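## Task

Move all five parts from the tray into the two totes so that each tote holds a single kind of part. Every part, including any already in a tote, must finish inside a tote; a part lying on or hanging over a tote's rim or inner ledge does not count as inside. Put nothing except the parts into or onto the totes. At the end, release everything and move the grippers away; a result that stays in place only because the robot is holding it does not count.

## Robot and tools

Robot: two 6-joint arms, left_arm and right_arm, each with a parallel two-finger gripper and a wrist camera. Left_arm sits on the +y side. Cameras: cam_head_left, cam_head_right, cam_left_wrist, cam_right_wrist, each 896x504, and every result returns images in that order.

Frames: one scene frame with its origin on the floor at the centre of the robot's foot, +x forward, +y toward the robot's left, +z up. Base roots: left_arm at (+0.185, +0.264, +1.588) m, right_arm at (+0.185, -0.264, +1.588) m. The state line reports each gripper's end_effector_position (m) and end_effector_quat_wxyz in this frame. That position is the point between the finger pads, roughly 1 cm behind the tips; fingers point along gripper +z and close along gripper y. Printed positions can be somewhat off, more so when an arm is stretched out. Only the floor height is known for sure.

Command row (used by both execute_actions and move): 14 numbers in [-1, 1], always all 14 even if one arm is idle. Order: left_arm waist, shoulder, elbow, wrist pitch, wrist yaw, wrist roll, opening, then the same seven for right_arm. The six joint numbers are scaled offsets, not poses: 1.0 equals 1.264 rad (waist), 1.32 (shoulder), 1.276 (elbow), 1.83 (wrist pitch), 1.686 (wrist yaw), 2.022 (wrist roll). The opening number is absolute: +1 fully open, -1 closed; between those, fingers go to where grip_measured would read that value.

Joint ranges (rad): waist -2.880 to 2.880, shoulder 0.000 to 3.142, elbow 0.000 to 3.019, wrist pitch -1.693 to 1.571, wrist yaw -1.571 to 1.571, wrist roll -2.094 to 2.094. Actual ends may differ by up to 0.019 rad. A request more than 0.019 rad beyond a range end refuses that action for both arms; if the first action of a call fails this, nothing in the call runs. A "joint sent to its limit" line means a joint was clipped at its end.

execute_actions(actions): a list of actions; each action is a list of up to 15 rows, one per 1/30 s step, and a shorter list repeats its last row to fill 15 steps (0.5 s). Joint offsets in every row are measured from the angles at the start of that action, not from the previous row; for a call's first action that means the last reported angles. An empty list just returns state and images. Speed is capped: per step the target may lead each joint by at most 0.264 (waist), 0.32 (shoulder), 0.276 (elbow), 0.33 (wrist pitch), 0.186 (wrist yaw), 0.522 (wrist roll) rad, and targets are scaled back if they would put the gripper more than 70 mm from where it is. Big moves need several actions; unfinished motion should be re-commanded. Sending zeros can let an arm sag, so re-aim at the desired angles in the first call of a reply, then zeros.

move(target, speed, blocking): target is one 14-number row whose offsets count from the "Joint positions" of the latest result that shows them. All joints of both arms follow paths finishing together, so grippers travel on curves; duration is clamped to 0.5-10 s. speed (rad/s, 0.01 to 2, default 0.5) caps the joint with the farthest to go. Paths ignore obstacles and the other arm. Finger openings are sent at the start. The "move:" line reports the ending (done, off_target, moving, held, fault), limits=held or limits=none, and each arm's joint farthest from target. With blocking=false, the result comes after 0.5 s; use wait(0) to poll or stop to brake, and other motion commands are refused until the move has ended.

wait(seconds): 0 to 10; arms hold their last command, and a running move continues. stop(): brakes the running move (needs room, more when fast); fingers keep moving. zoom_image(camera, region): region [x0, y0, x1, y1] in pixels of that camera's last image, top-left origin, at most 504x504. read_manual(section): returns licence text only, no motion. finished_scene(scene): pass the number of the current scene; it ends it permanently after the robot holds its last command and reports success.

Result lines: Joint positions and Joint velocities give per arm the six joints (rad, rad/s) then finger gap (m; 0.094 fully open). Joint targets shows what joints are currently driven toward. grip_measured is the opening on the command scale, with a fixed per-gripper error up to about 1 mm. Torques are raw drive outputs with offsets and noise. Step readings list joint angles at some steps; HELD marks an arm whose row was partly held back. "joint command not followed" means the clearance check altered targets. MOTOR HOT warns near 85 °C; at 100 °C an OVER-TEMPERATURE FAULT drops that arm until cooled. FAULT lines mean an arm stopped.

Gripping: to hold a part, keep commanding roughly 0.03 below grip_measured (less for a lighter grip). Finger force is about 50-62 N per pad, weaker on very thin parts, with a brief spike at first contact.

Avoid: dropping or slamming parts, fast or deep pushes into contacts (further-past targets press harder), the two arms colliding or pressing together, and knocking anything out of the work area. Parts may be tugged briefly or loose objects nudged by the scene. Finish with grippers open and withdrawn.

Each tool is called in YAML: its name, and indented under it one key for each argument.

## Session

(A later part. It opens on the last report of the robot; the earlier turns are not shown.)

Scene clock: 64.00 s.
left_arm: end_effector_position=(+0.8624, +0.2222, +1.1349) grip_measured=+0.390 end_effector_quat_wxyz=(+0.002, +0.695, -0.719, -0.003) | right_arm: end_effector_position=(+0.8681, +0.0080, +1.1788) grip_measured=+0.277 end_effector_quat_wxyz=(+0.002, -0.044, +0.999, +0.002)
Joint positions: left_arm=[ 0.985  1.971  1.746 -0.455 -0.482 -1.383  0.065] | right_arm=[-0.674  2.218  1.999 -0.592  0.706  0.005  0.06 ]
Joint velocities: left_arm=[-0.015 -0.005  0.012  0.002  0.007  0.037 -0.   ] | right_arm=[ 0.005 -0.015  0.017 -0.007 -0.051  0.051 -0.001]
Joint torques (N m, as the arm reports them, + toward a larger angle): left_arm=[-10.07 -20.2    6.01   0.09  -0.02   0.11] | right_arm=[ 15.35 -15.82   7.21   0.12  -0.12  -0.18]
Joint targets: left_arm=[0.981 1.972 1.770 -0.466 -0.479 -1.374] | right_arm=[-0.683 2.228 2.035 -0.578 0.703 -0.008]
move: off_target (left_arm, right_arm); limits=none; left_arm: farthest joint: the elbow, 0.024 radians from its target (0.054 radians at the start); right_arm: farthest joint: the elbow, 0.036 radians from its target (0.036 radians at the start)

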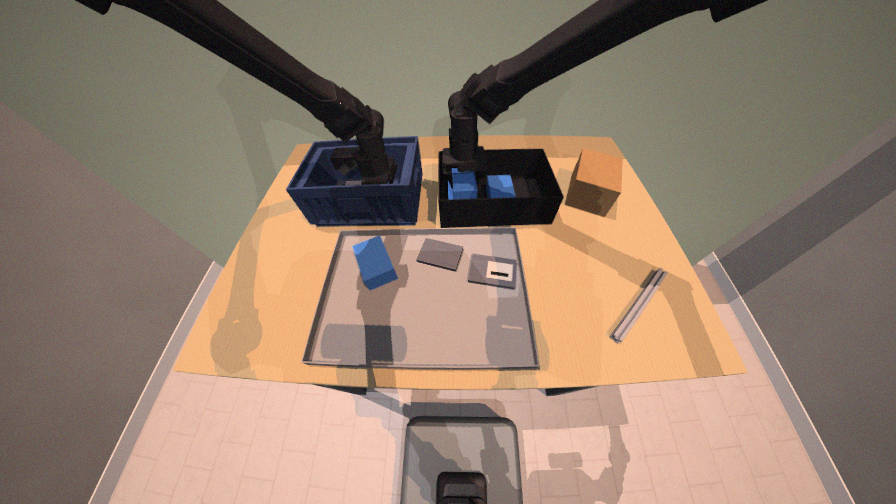

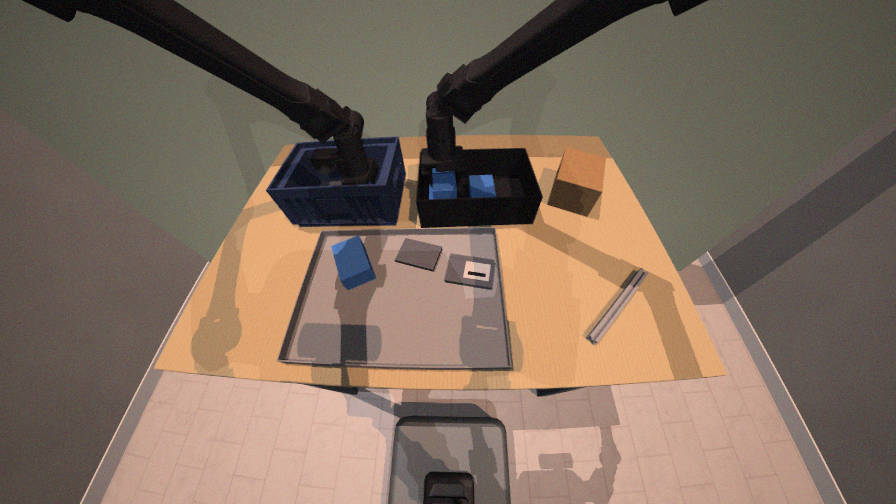

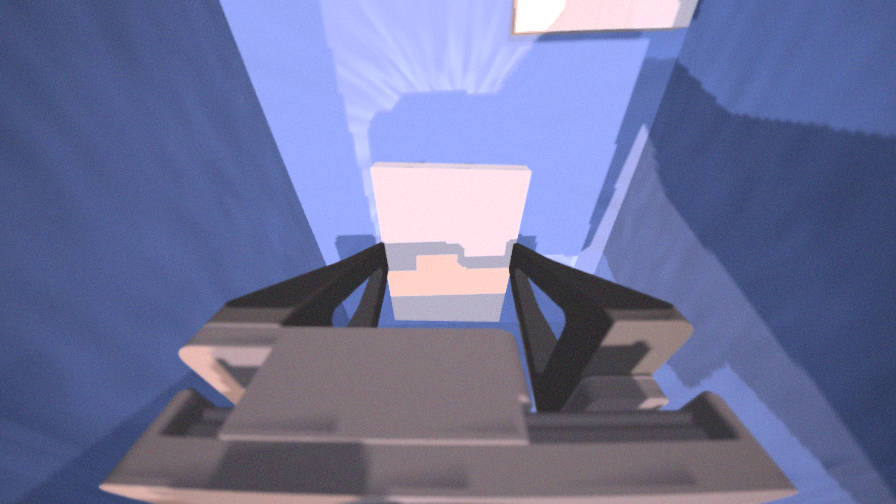

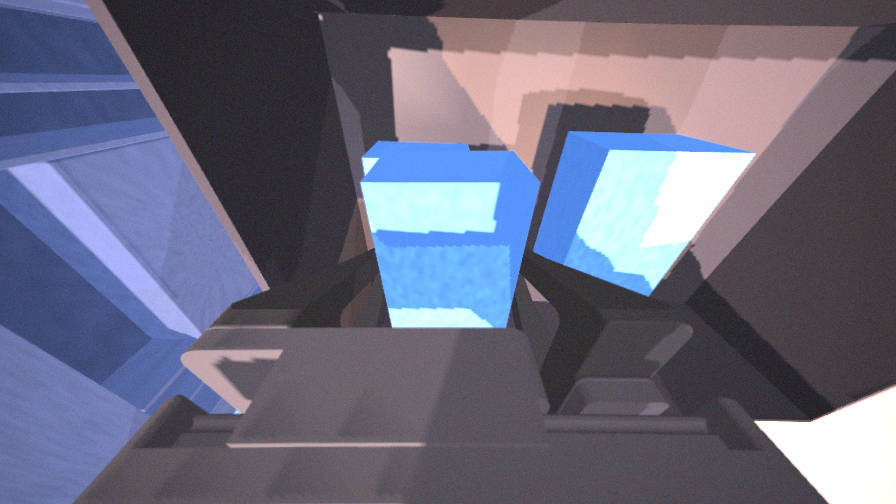

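execute_actions:
  actions:
    - [[-0.002,0.002,0.0195,-0.005,0.0018,0.0045,0.34,-0.0024,0.003,0.0259,0.0066,-0.0012,-0.0064,0.26],[-0.001,0.003,0.02,-0.004,0.0018,0.0045,0.34,-0.0024,0.003,0.0259,0.0066,-0.0012,-0.0064,0.28],[0,0.004,0.0205,-0.003,0.0018,0.0045,0.34,-0.0024,0.003,0.0259,0.0066,-0.0012,-0.0064,0.30],[0.001,0.005,0.021,-0.002,0.0018,0.0045,0.34,-0.0024,0.003,0.0259,0.0066,-0.0012,-0.0064,0.33],[0.002,0.006,0.0215,-0.001,0.0018,0.0045,0.34,-0.0024,0.003,0.0259,0.0066,-0.0012,-0.0064,0.36],[0.002,0.0065,0.022,0,0.0018,0.0045,0.34,-0.0024,0.003,0.0259,0.0066,-0.0012,-0.0064,0.40],[0.002,0.0065,0.022,0,0.0018,0.0045,0.34,-0.0024,0.003,0.0259,0.0066,-0.0012,-0.0064,0.44],[0.002,0.0065,0.022,0,0.0018,0.0045,0.34,-0.0024,0.003,0.0259,0.0066,-0.0012,-0.0064,0.48],[0.002,0.0065,0.022,0,0.0018,0.0045,0.34,-0.0024,0.003,0.0259,0.0066,-0.0012,-0.0064,0.52],[0.002,0.0065,0.022,0,0.0018,0.0045,0.34,-0.0024,0.003,0.0259,0.0066,-0.0012,-0.0064,0.55]]

wait:
  seconds: 0.3

Scene clock: 65.70 s.
left_arm: end_effector_position=(+0.8622, +0.2217, +1.1340) grip_measured=+0.390 end_effector_quat_wxyz=(+0.002, +0.694, -0.720, -0.003) | right_arm: end_effector_position=(+0.8684, +0.0080, +1.1788) grip_measured=+0.549 end_effector_quat_wxyz=(+0.003, -0.044, +0.999, +0.002)
Joint positions: left_arm=[ 0.985  1.974  1.748 -0.455 -0.482 -1.383  0.065] | right_arm=[-0.674  2.218  1.999 -0.591  0.706  0.005  0.073]
Joint velocities: left_arm=[ 0.005 -0.005 -0.002  0.032 -0.081  0.022  0.   ] | right_arm=[-0.005 -0.005 -0.017 -0.012 -0.022  0.051  0.001]
Joint torques (N m, as the arm reports them, + toward a larger angle): left_arm=[ -9.5  -19.78   6.19   0.43  -0.02   0.11] | right_arm=[ 15.84 -16.27   6.94   0.03  -0.09  -0.18]
Joint targets: left_arm=[0.987 1.980 1.774 -0.455 -0.479 -1.374] | right_arm=[-0.677 2.222 2.032 -0.580 0.704 -0.008]
Step readings (joint positions):
0: left_arm=[0.985 1.971 1.746 -0.455 -0.482 -1.383] | right_arm=[-0.674 2.218 1.999 -0.592 0.706 0.005]
1: left_arm=[0.985 1.971 1.746 -0.455 -0.482 -1.383] | right_arm=[-0.674 2.218 1.999 -0.592 0.706 0.005]
2: left_arm=[0.985 1.971 1.746 -0.455 -0.482 -1.383] | right_arm=[-0.674 2.218 1.999 -0.592 0.706 0.005]
4: left_arm=[0.985 1.972 1.746 -0.455 -0.482 -1.383] | right_arm=[-0.674 2.218 1.999 -0.591 0.706 0.005]
8: left_arm=[0.985 1.974 1.748 -0.455 -0.482 -1.383] | right_arm=[-0.674 2.218 1.999 -0.591 0.706 0.005]
15: Joint positions above

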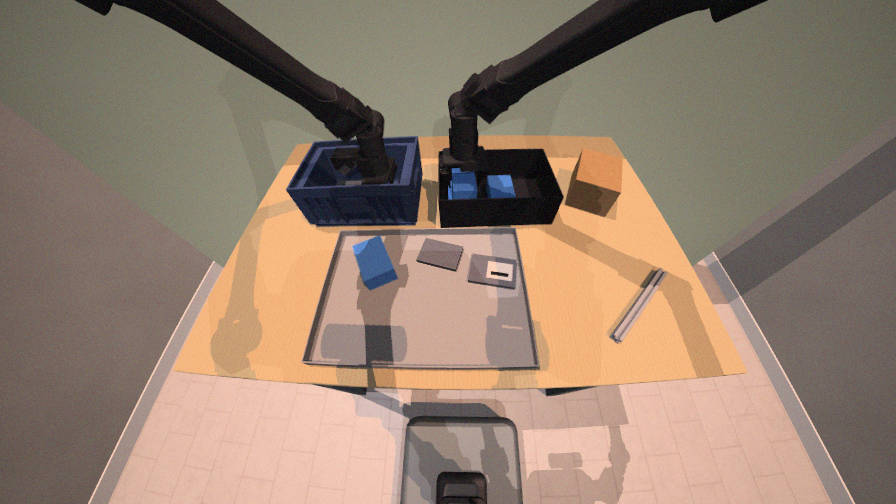

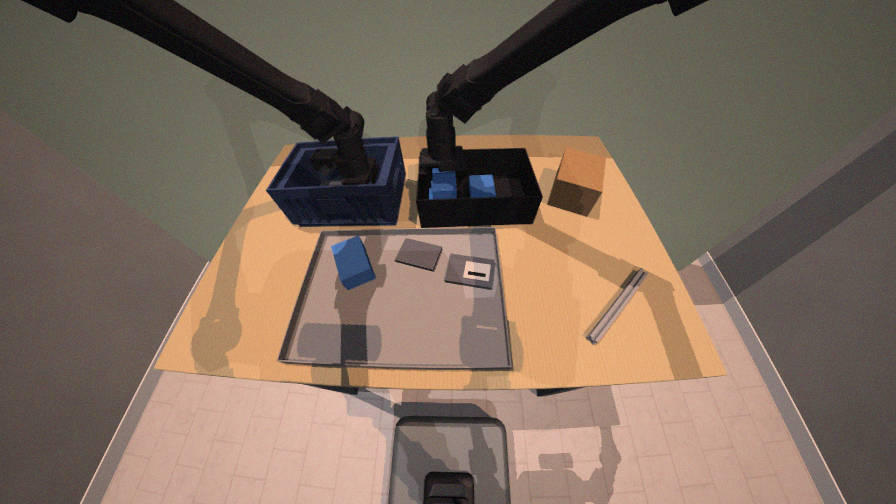

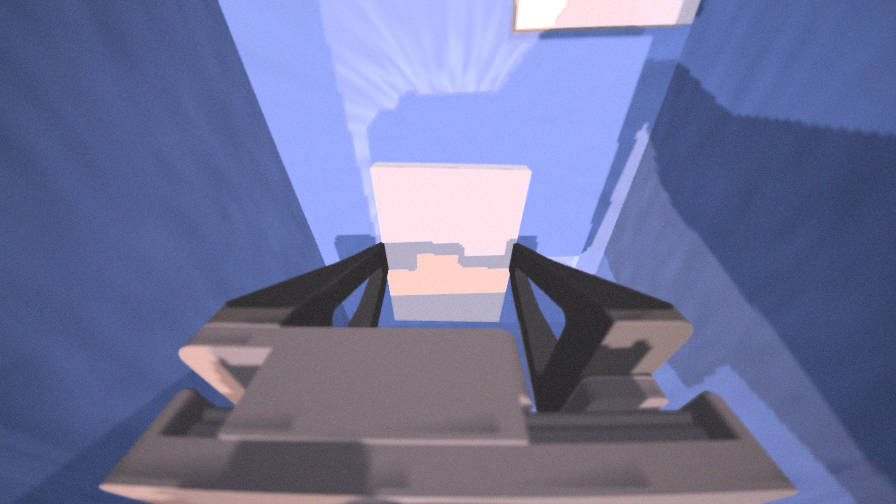

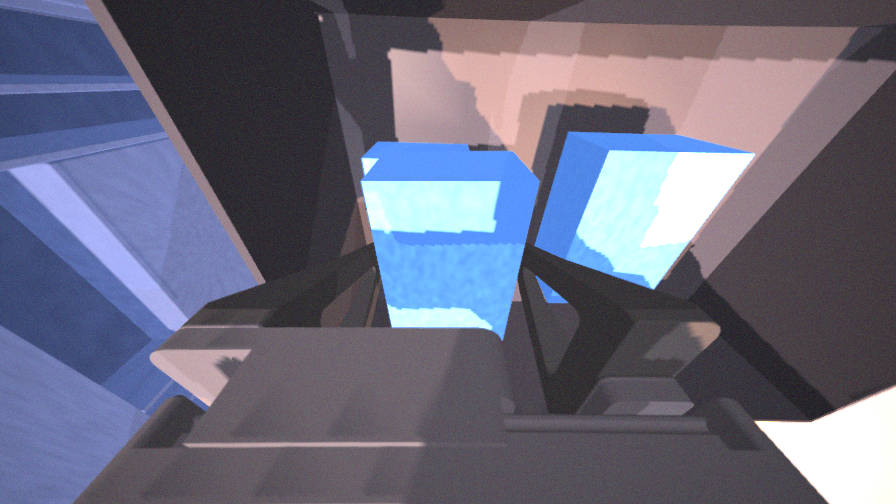

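Scene clock: 66.00 s.
left_arm: end_effector_position=(+0.8622, +0.2217, +1.1340) grip_measured=+0.390 end_effector_quat_wxyz=(+0.002, +0.694, -0.720, -0.003) | right_arm: end_effector_position=(+0.8684, +0.0080, +1.1788) grip_measured=+0.549 end_effector_quat_wxyz=(+0.003, -0.044, +0.999, +0.002)
Joint positions: left_arm=[ 0.985  1.974  1.748 -0.455 -0.482 -1.383  0.065] | right_arm=[-0.674  2.218  1.999 -0.591  0.706  0.005  0.073]
Joint velocities: left_arm=[-0.005 -0.005 -0.012 -0.017 -0.066  0.022  0.   ] | right_arm=[-0.005  0.005  0.007 -0.007 -0.037  0.007 -0.   ]
Joint torques (N m, as the arm reports them, + toward a larger angle): left_arm=[ -9.78 -19.6    6.19   0.39  -0.02   0.12] | right_arm=[ 15.99 -16.22   6.95   0.04  -0.1   -0.18]
Joint targets: left_arm=[0.987 1.980 1.774 -0.455 -0.479 -1.374] | right_arm=[-0.677 2.222 2.032 -0.580 0.704 -0.008]
wait: 0.30 s; at rest by 0.17 s

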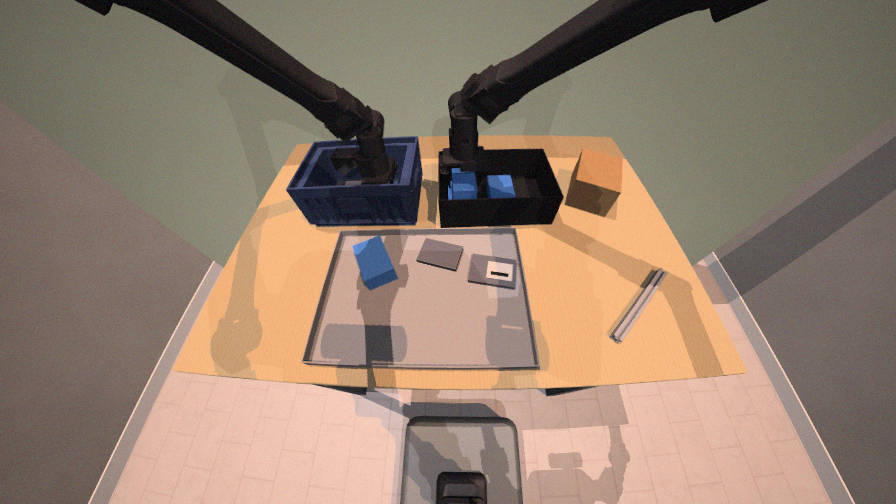

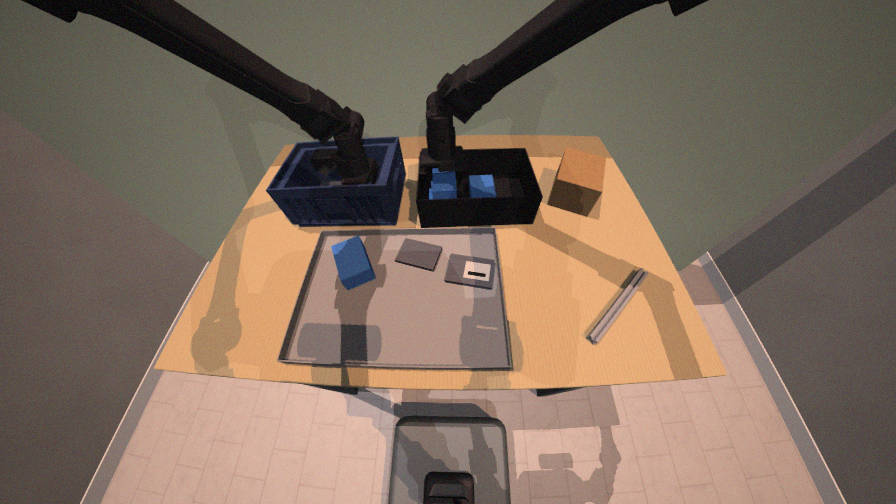

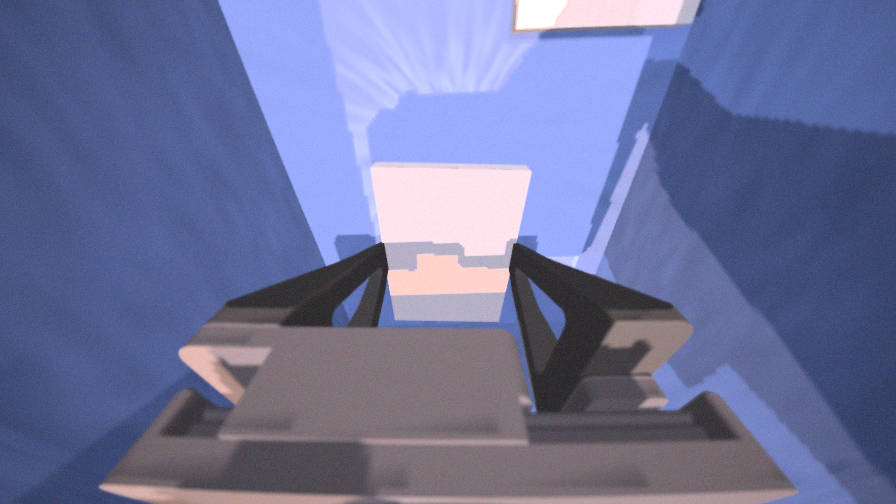

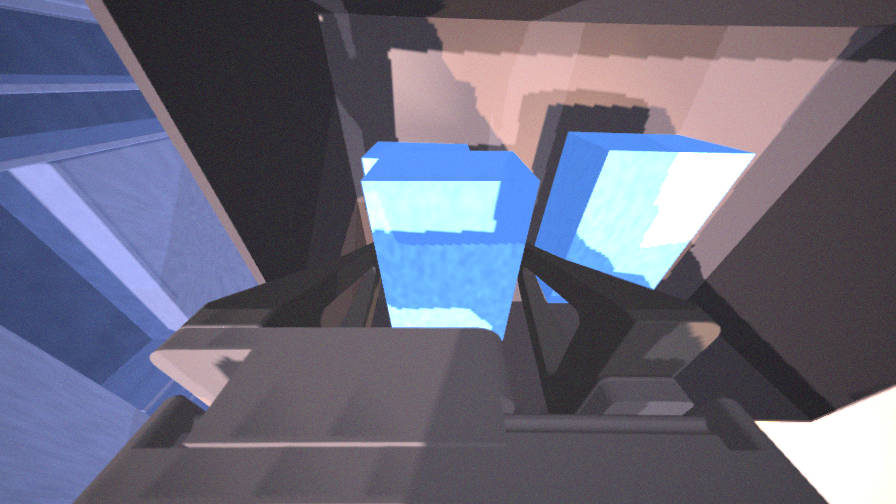

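execute_actions:
  actions:
    - [[0,0.002,0.019,0,0.0018,0.0045,0.37,-0.0024,0.003,0.0259,0.006,-0.0012,-0.0064,0.55],[0,0.002,0.019,0,0.0018,0.0045,0.39,-0.0024,0.003,0.0259,0.006,-0.0012,-0.0064,0.55],[0,0.002,0.019,0,0.0018,0.0045,0.41,-0.0024,0.003,0.0259,0.006,-0.0012,-0.0064,0.55],[0,0.002,0.019,0,0.0018,0.0045,0.43,-0.0024,0.003,0.0259,0.006,-0.0012,-0.0064,0.55],[0,0.002,0.019,0,0.0018,0.0045,0.46,-0.0024,0.003,0.0259,0.006,-0.0012,-0.0064,0.55],[0,0.002,0.019,0,0.0018,0.0045,0.49,-0.0024,0.003,0.0259,0.006,-0.0012,-0.0064,0.55],[0,0.002,0.019,0,0.0018,0.0045,0.52,-0.0024,0.003,0.0259,0.006,-0.0012,-0.0064,0.55],[0,0.002,0.019,0,0.0018,0.0045,0.55,-0.0024,0.003,0.0259,0.006,-0.0012,-0.0064,0.55],[0,0.002,0.019,0,0.0018,0.0045,0.57,-0.0024,0.003,0.0259,0.006,-0.0012,-0.0064,0.55]]

Scene clock: 71.80 s.
left_arm: end_effector_position=(+0.8622, +0.2217, +1.1340) grip_measured=+0.568 end_effector_quat_wxyz=(+0.002, +0.694, -0.720, -0.003) | right_arm: end_effector_position=(+0.8684, +0.0080, +1.1788) grip_measured=+0.549 end_effector_quat_wxyz=(+0.003, -0.044, +0.999, +0.002)
Joint positions: left_arm=[ 0.985  1.974  1.748 -0.455 -0.482 -1.383  0.074] | right_arm=[-0.674  2.218  1.999 -0.591  0.706  0.005  0.073]
Joint velocities: left_arm=[-0.005 -0.005  0.002  0.007  0.007 -0.022  0.   ] | right_arm=[-0.005 -0.024  0.017  0.002 -0.007 -0.081 -0.   ]
Joint torques (N m, as the arm reports them, + toward a larger angle): left_arm=[-10.16 -19.93   6.01   0.41   0.     0.11] | right_arm=[ 16.   -16.37   6.96   0.03  -0.1   -0.19]
Joint targets: left_arm=[0.985 1.976 1.772 -0.455 -0.479 -1.374] | right_arm=[-0.677 2.222 2.032 -0.580 0.704 -0.008]
Step readings (joint positions):
0: left_arm=[0.985 1.974 1.748 -0.455 -0.482 -1.383] | right_arm=[-0.674 2.218 1.999 -0.591 0.706 0.005]
1: left_arm=[0.985 1.974 1.748 -0.455 -0.482 -1.383] | right_arm=[-0.674 2.218 1.999 -0.591 0.706 0.005]
2: left_arm=[0.985 1.974 1.748 -0.455 -0.482 -1.383] | right_arm=[-0.674 2.218 1.999 -0.591 0.706 0.005]
4: left_arm=[0.985 1.974 1.748 -0.455 -0.482 -1.383] | right_arm=[-0.674 2.218 1.999 -0.591 0.706 0.005]
8: left_arm=[0.985 1.974 1.748 -0.455 -0.482 -1.383] | right_arm=[-0.674 2.218 1.999 -0.591 0.706 0.005]
15: Joint positions above

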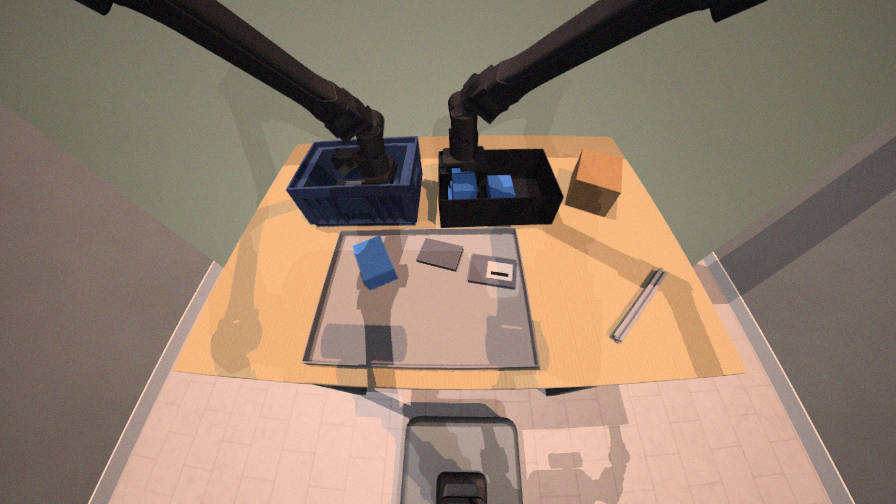

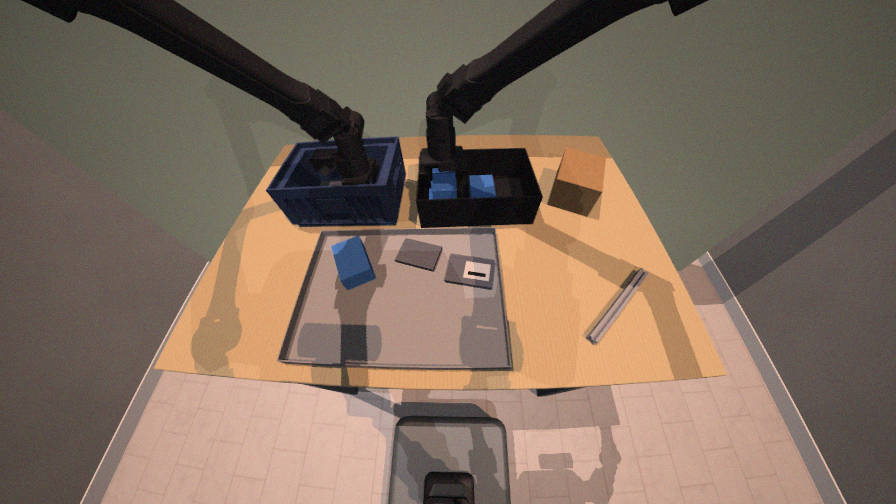

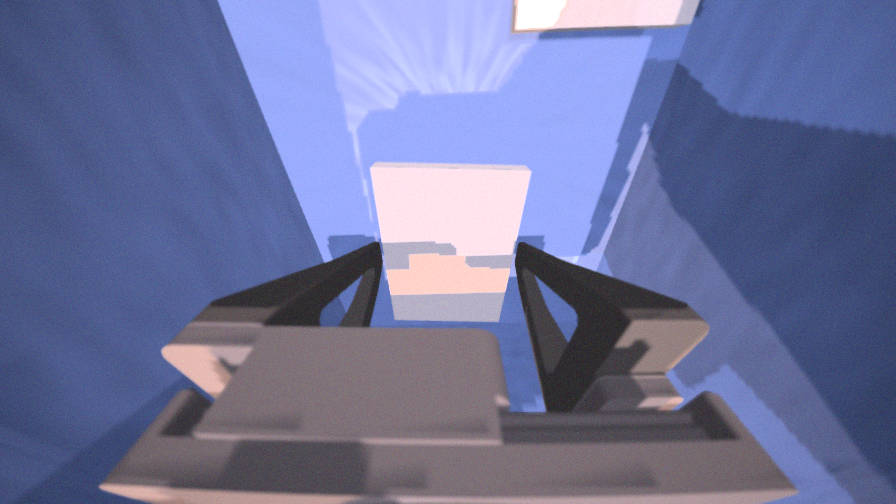

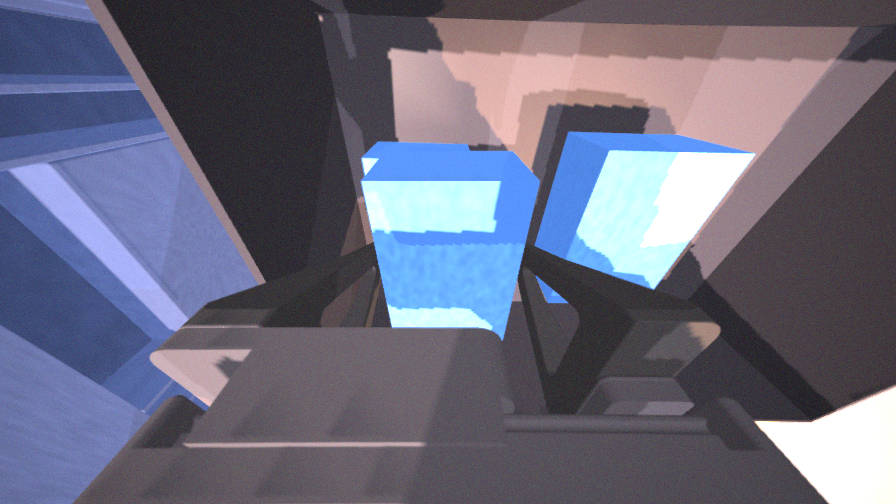

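move:
  target: [-0.1472,-0.3098,-0.1771,-0.1164,-0.0771,-0.0692,0.57,0.0791,-0.1144,-0.0596,-0.0628,0.035,0.0519,0.55]
  speed: 0.5

Scene clock: 73.83 s.
left_arm: end_effector_position=(+0.8735, +0.2297, +1.3435) grip_measured=+0.568 end_effector_quat_wxyz=(-0.010, +0.703, -0.711, +0.010) | right_arm: end_effector_position=(+0.8833, +0.0095, +1.2703) grip_measured=+0.549 end_effector_quat_wxyz=(+0.009, -0.036, +0.999, +0.003)
Joint positions: left_arm=[ 0.813  1.567  1.52  -0.658 -0.609 -1.513  0.074] | right_arm=[-0.588  2.08   1.929 -0.697  0.763  0.095  0.073]
Joint velocities: left_arm=[-0.015 -0.005 -0.002 -0.012  0.022 -0.022  0.   ] | right_arm=[-0.005 -0.005 -0.007 -0.017  0.022 -0.037  0.001]
Joint torques (N m, as the arm reports them, + toward a larger angle): left_arm=[-10.47 -18.19   5.22   0.04  -0.25  -0.08] | right_arm=[ 17.33 -17.47   3.97  -0.57   0.11   0.08]
Joint targets: left_arm=[0.798 1.565 1.522 -0.668 -0.612 -1.522] | right_arm=[-0.574 2.067 1.923 -0.705 0.765 0.110]
move: done; limits=none; left_arm: farthest joint: the waist, 0.014 radians from its target (0.186 radians at the start); right_arm: farthest joint: the wrist roll, 0.015 radians from its target (0.105 radians at the start)

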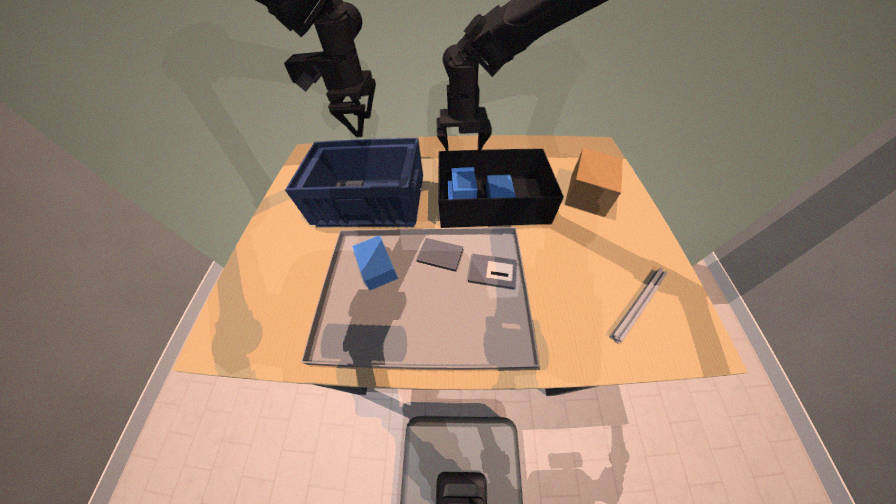

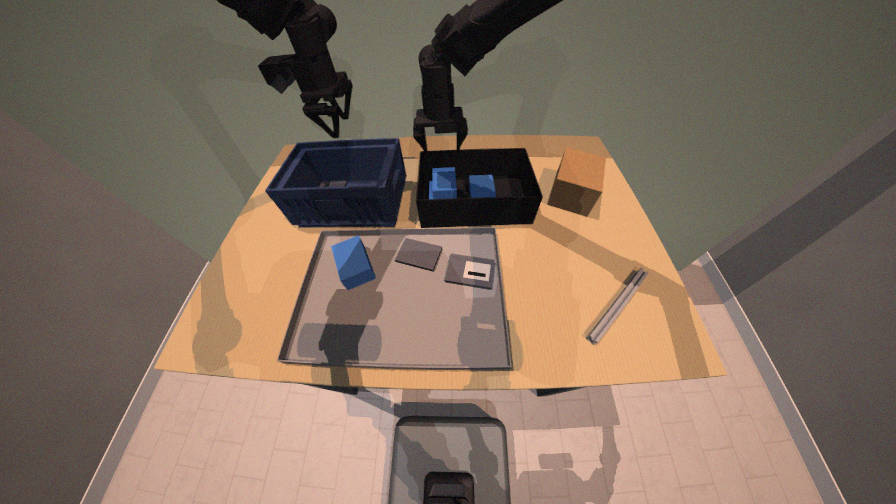

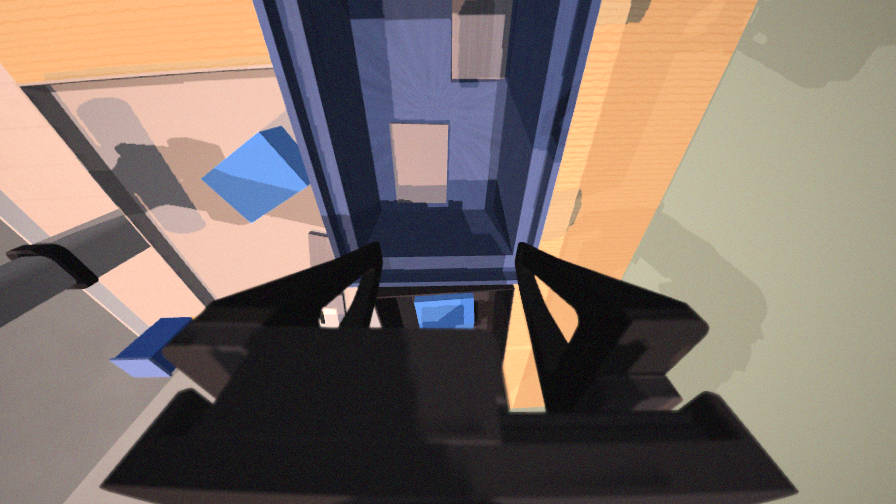

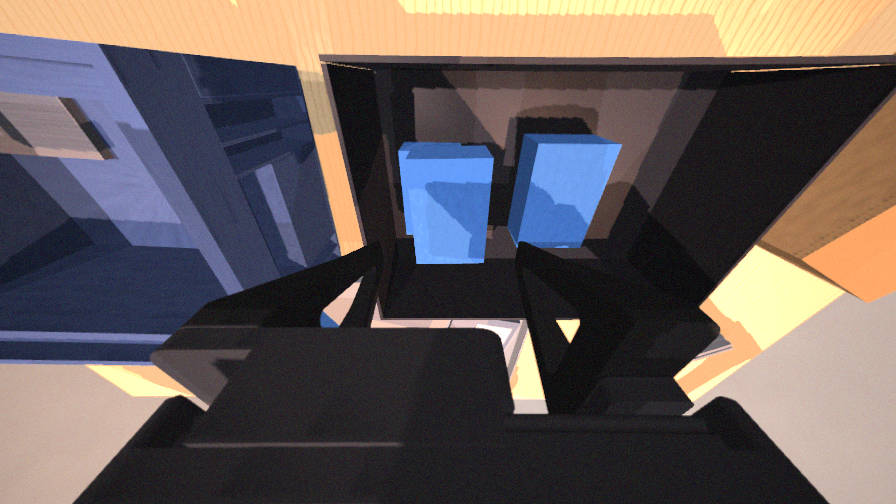

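move:
  target: [-0.2366,0.3936,-0.2111,0.3237,-0.1163,-0.0837,0.75,-0.2674,-0.5171,-0.8817,0.3358,-0.142,-0.178,0.75]
  speed: 1.0

Scene clock: 80.90 s.
left_arm: end_effector_position=(+0.6113, -0.0576, +1.2192) grip_measured=+0.748 end_effector_quat_wxyz=(+0.004, +0.648, -0.762, -0.004) | right_arm: end_effector_position=(+0.6359, -0.2417, +1.2877) grip_measured=+0.749 end_effector_quat_wxyz=(-0.004, -0.070, +0.998, -0.000)
Joint positions: left_arm=[ 0.528  2.106  1.245 -0.077 -0.801 -1.673  0.082] | right_arm=[-0.927  1.413  0.805 -0.094  0.525 -0.25   0.082]
Joint velocities: left_arm=[-0.005 -0.015  0.017  0.012 -0.007 -0.022  0.   ] | right_arm=[-0.005 -0.005 -0.002  0.007 -0.037  0.007 -0.   ]
Joint torques (N m, as the arm reports them, + toward a larger angle): left_arm=[-15.63 -14.08   0.93   0.78  -0.26  -0.08] | right_arm=[  5.96 -12.92   0.94   0.05  -0.13  -0.2 ]
Joint targets: left_arm=[0.514 2.087 1.251 -0.066 -0.805 -1.682] | right_arm=[-0.926 1.398 0.804 -0.083 0.523 -0.265]
move: done; limits=none; left_arm: farthest joint: the shoulder, 0.019 radians from its target (0.519 radians at the start); right_arm: farthest joint: the shoulder, 0.016 radians from its target (0.683 radians at the start)

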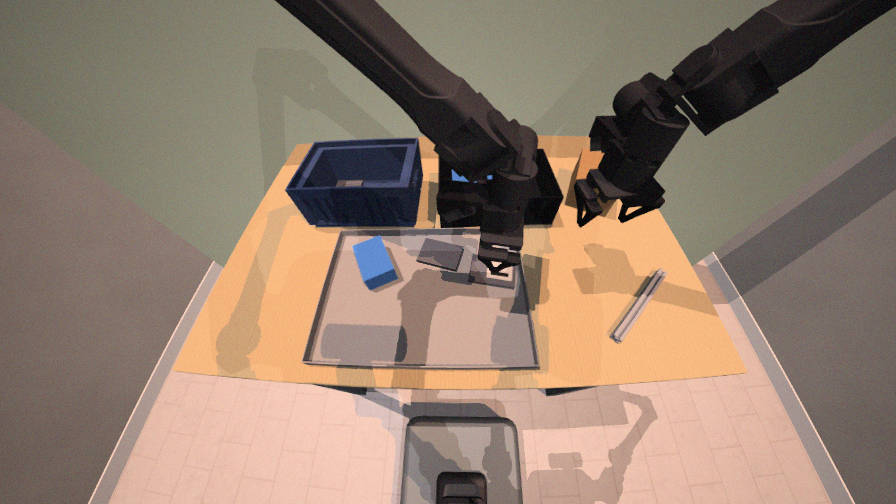

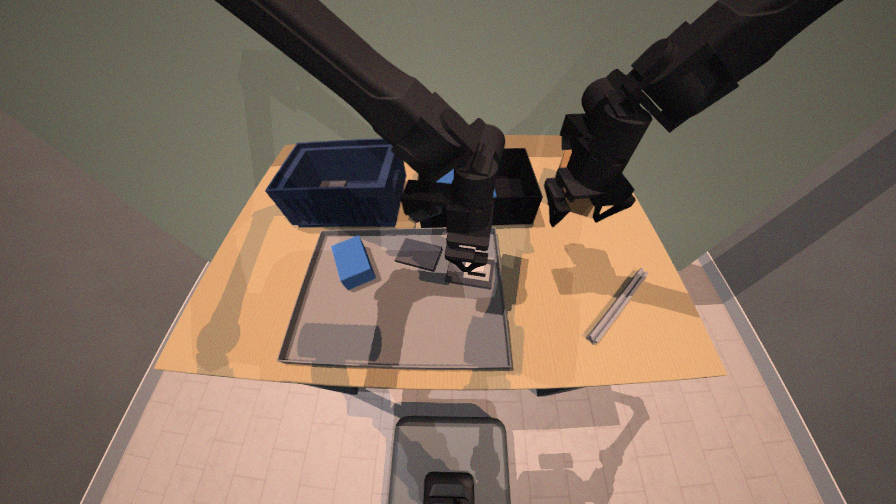

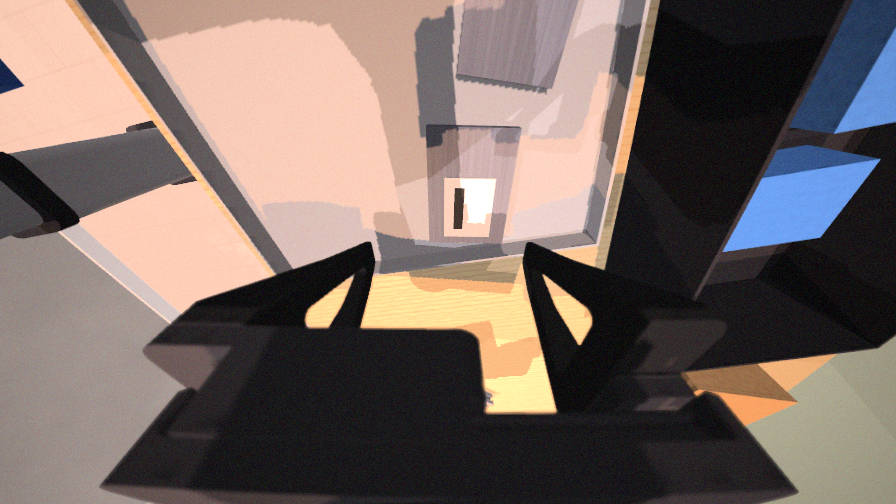

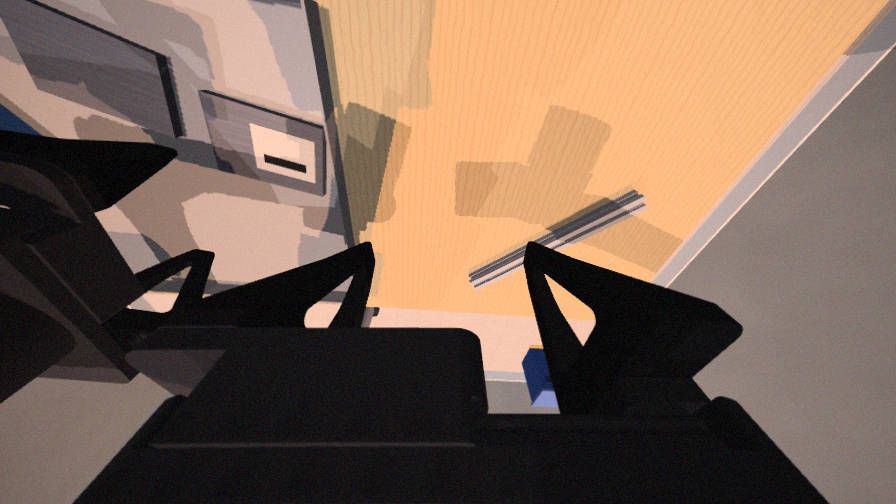

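zoom_image:
  camera: "cam_left_wrist"
  region: [380, 0, 632, 270]

Region (380, 0, 632, 270) of cam_left_wrist's 896x504 image, scaled by 1.867, with more detail than that image has; it fills the left 470 columns of this view, and the rest is white.

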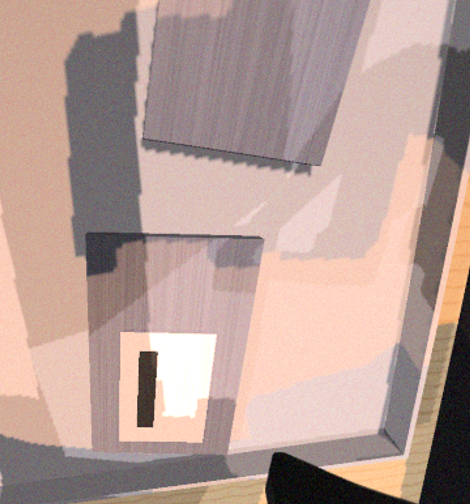

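move:
  target: [0.0738,0.1239,0.1466,0.0493,0.0359,0.0671,0.95,0.0008,-0.0114,-0.0008,0.006,-0.0012,-0.0074,0.75]
  speed: 0.22

Scene clock: 85.40 s.
left_arm: end_effector_position=(+0.6340, -0.0694, +1.1389) grip_measured=+0.948 end_effector_quat_wxyz=(-0.002, +0.644, -0.765, +0.006) | right_arm: end_effector_position=(+0.6359, -0.2417, +1.2877) grip_measured=+0.749 end_effector_quat_wxyz=(-0.004, -0.070, +0.998, -0.000)
Joint positions: left_arm=[ 0.615  2.268  1.427  0.001 -0.744 -1.547  0.092] | right_arm=[-0.927  1.413  0.805 -0.094  0.525 -0.251  0.082]
Joint velocities: left_arm=[-0.005 -0.005  0.002 -0.012 -0.051  0.007  0.   ] | right_arm=[-0.005 -0.015 -0.022  0.002  0.007 -0.022 -0.   ]
Joint torques (N m, as the arm reports them, + toward a larger angle): left_arm=[-14.78 -13.27   0.65   0.91   0.02   0.13] | right_arm=[  6.13 -13.01   0.91   0.05  -0.13  -0.21]
Joint targets: left_arm=[0.621 2.269 1.431 0.013 -0.740 -1.537] | right_arm=[-0.926 1.398 0.804 -0.083 0.523 -0.265]
move: done; limits=none; left_arm: farthest joint: the wrist pitch, 0.012 radians from its target (0.091 radians at the start); right_arm: farthest joint: the shoulder, 0.016 radians from its target (0.016 radians at the start)

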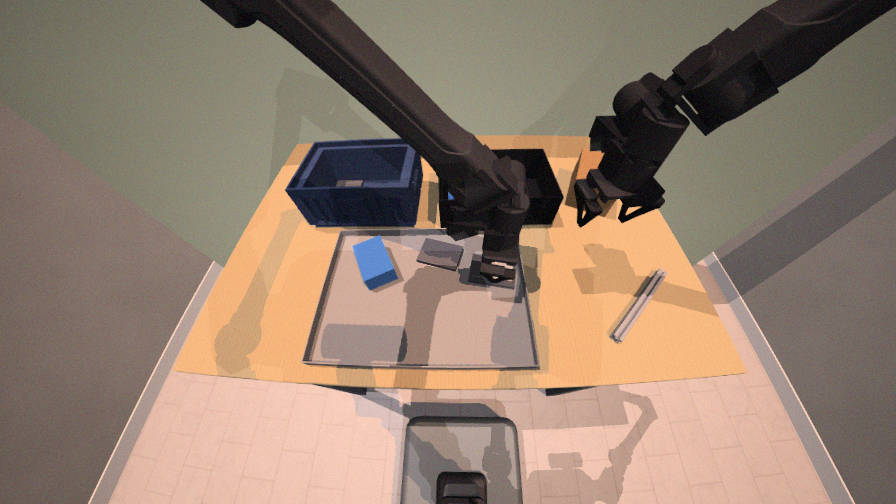

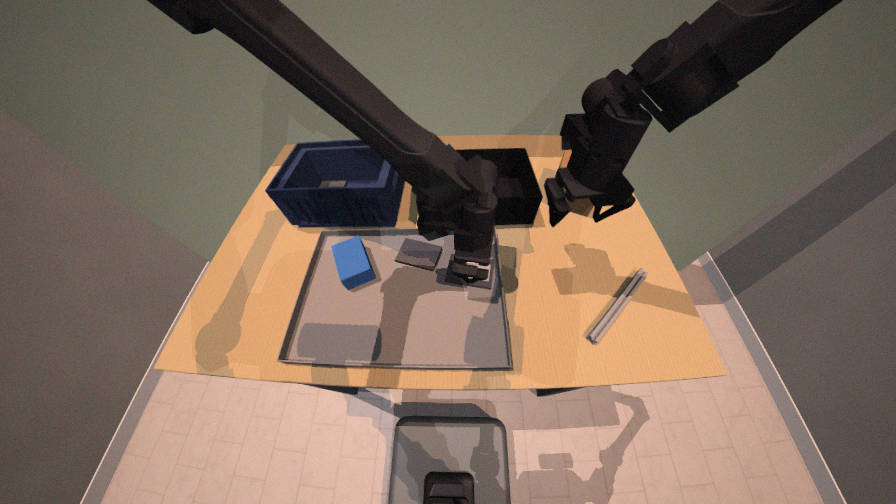

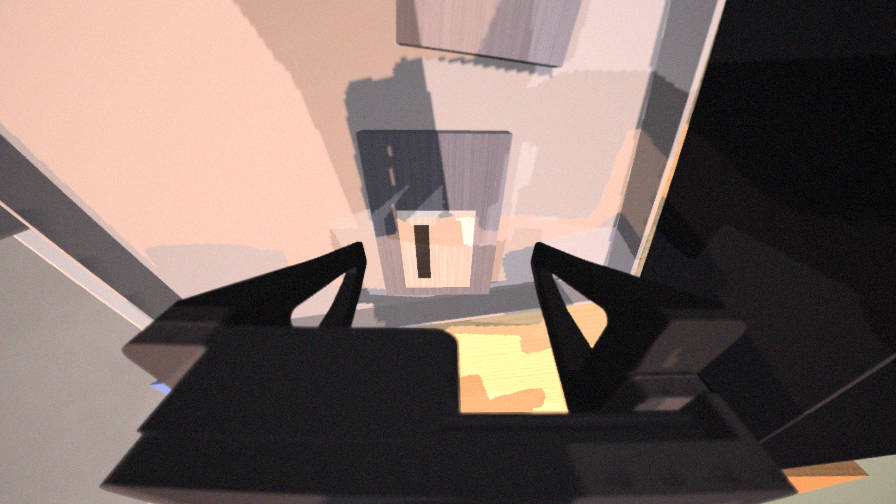

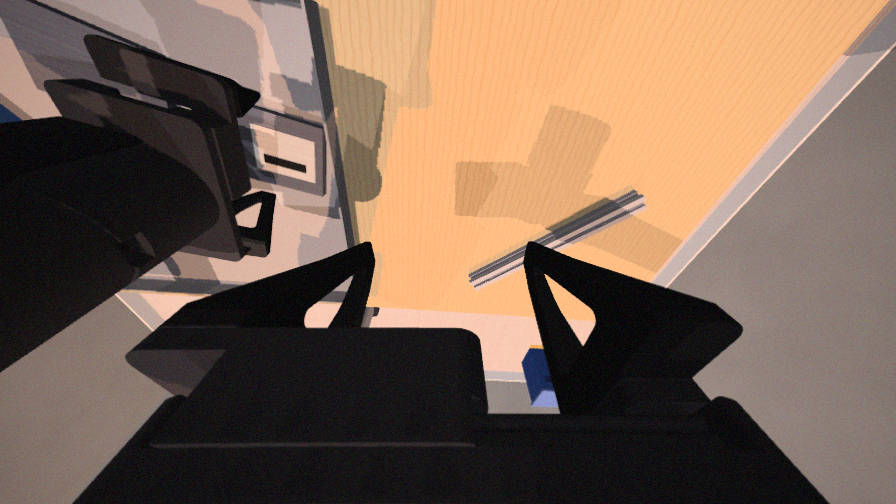

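move:
  target: [0.0244,0.0274,0.0227,0.014,0.0095,0.0135,0.72,0.0008,-0.0114,-0.0008,0.006,-0.0012,-0.0069,0.75]
  speed: 0.07

Scene clock: 87.13 s.
left_arm: end_effector_position=(+0.6280, -0.0653, +1.1190) grip_measured=+0.722 end_effector_quat_wxyz=(+0.000, +0.643, -0.766, +0.000) | right_arm: end_effector_position=(+0.6359, -0.2417, +1.2877) grip_measured=+0.749 end_effector_quat_wxyz=(-0.004, -0.070, +0.998, -0.000)
Joint positions: left_arm=[ 0.639  2.302  1.45   0.013 -0.732 -1.529  0.081] | right_arm=[-0.927  1.413  0.805 -0.094  0.525 -0.251  0.082]
Joint velocities: left_arm=[-0.034  0.005 -0.007 -0.007 -0.037  0.007  0.   ] | right_arm=[-0.015  0.005 -0.007 -0.007 -0.007 -0.037  0.   ]
Joint torques (N m, as the arm reports them, + toward a larger angle): left_arm=[-13.81 -12.68   0.6    0.91   0.02   0.08] | right_arm=[  6.04 -13.02   0.92   0.06  -0.12  -0.2 ]
Joint targets: left_arm=[0.646 2.304 1.456 0.026 -0.728 -1.519] | right_arm=[-0.926 1.398 0.804 -0.083 0.523 -0.264]
move: done; limits=none; left_arm: farthest joint: the wrist pitch, 0.013 radians from its target (0.026 radians at the start); right_arm: farthest joint: the shoulder, 0.016 radians from its target (0.016 radians at the start)

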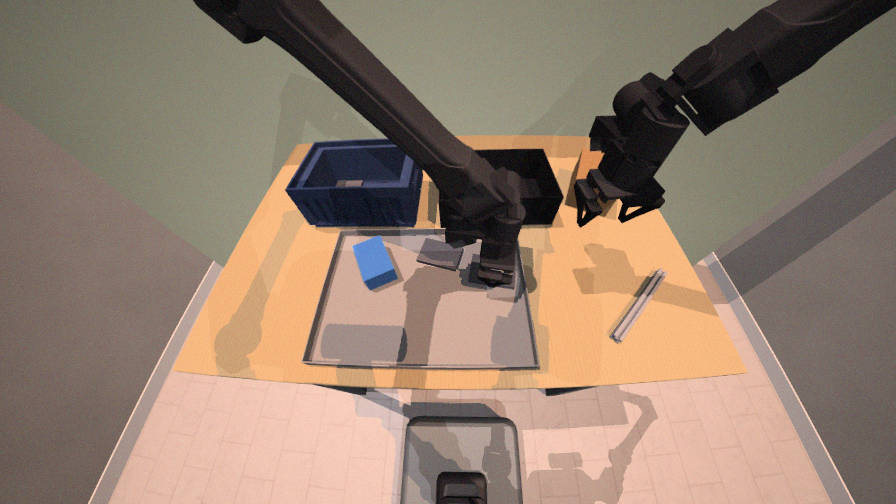

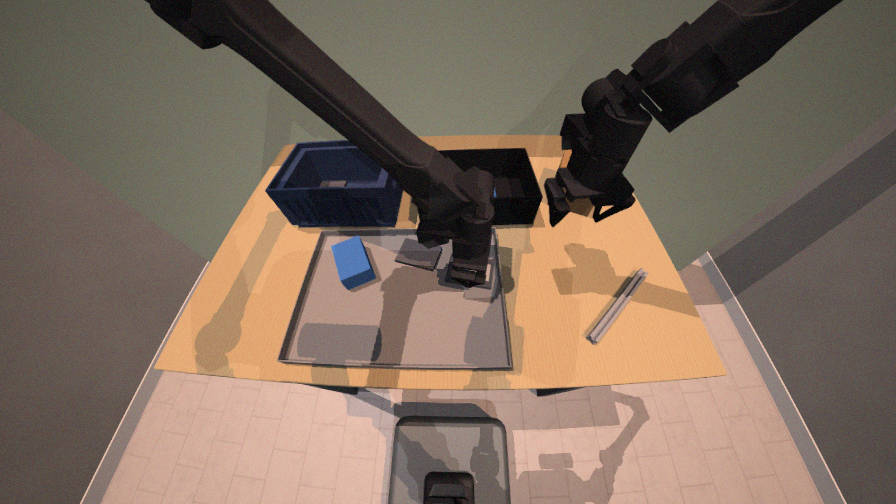

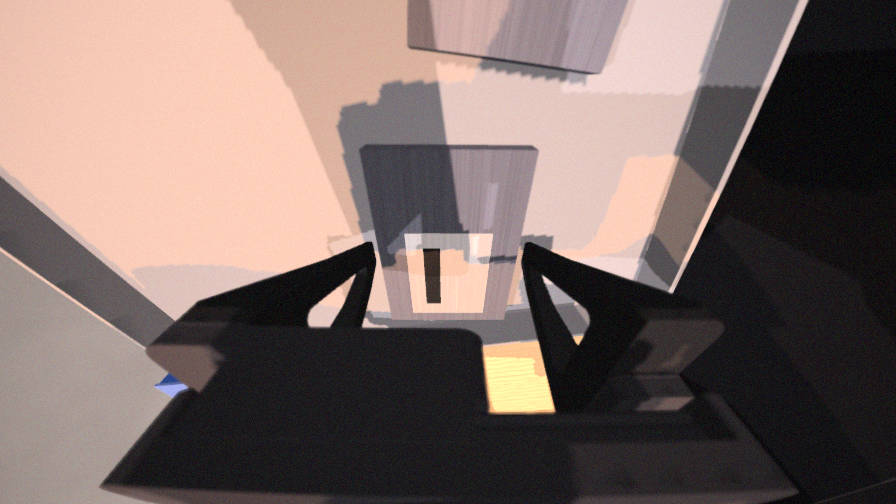

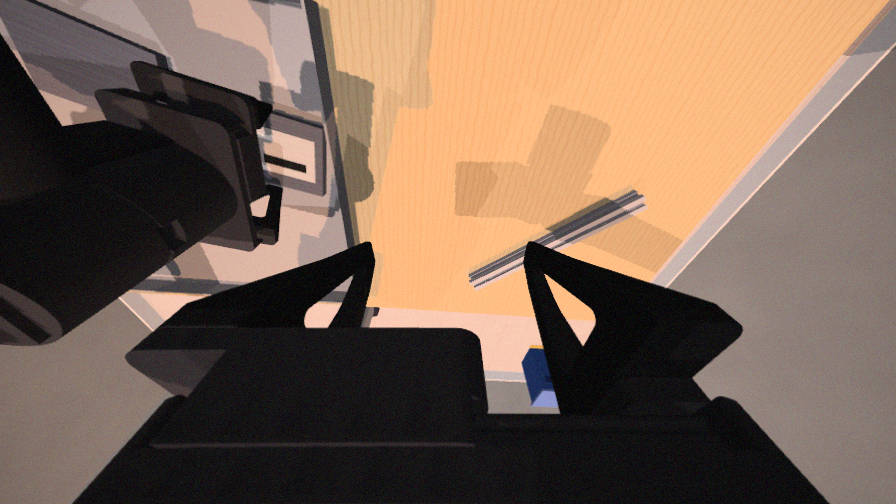

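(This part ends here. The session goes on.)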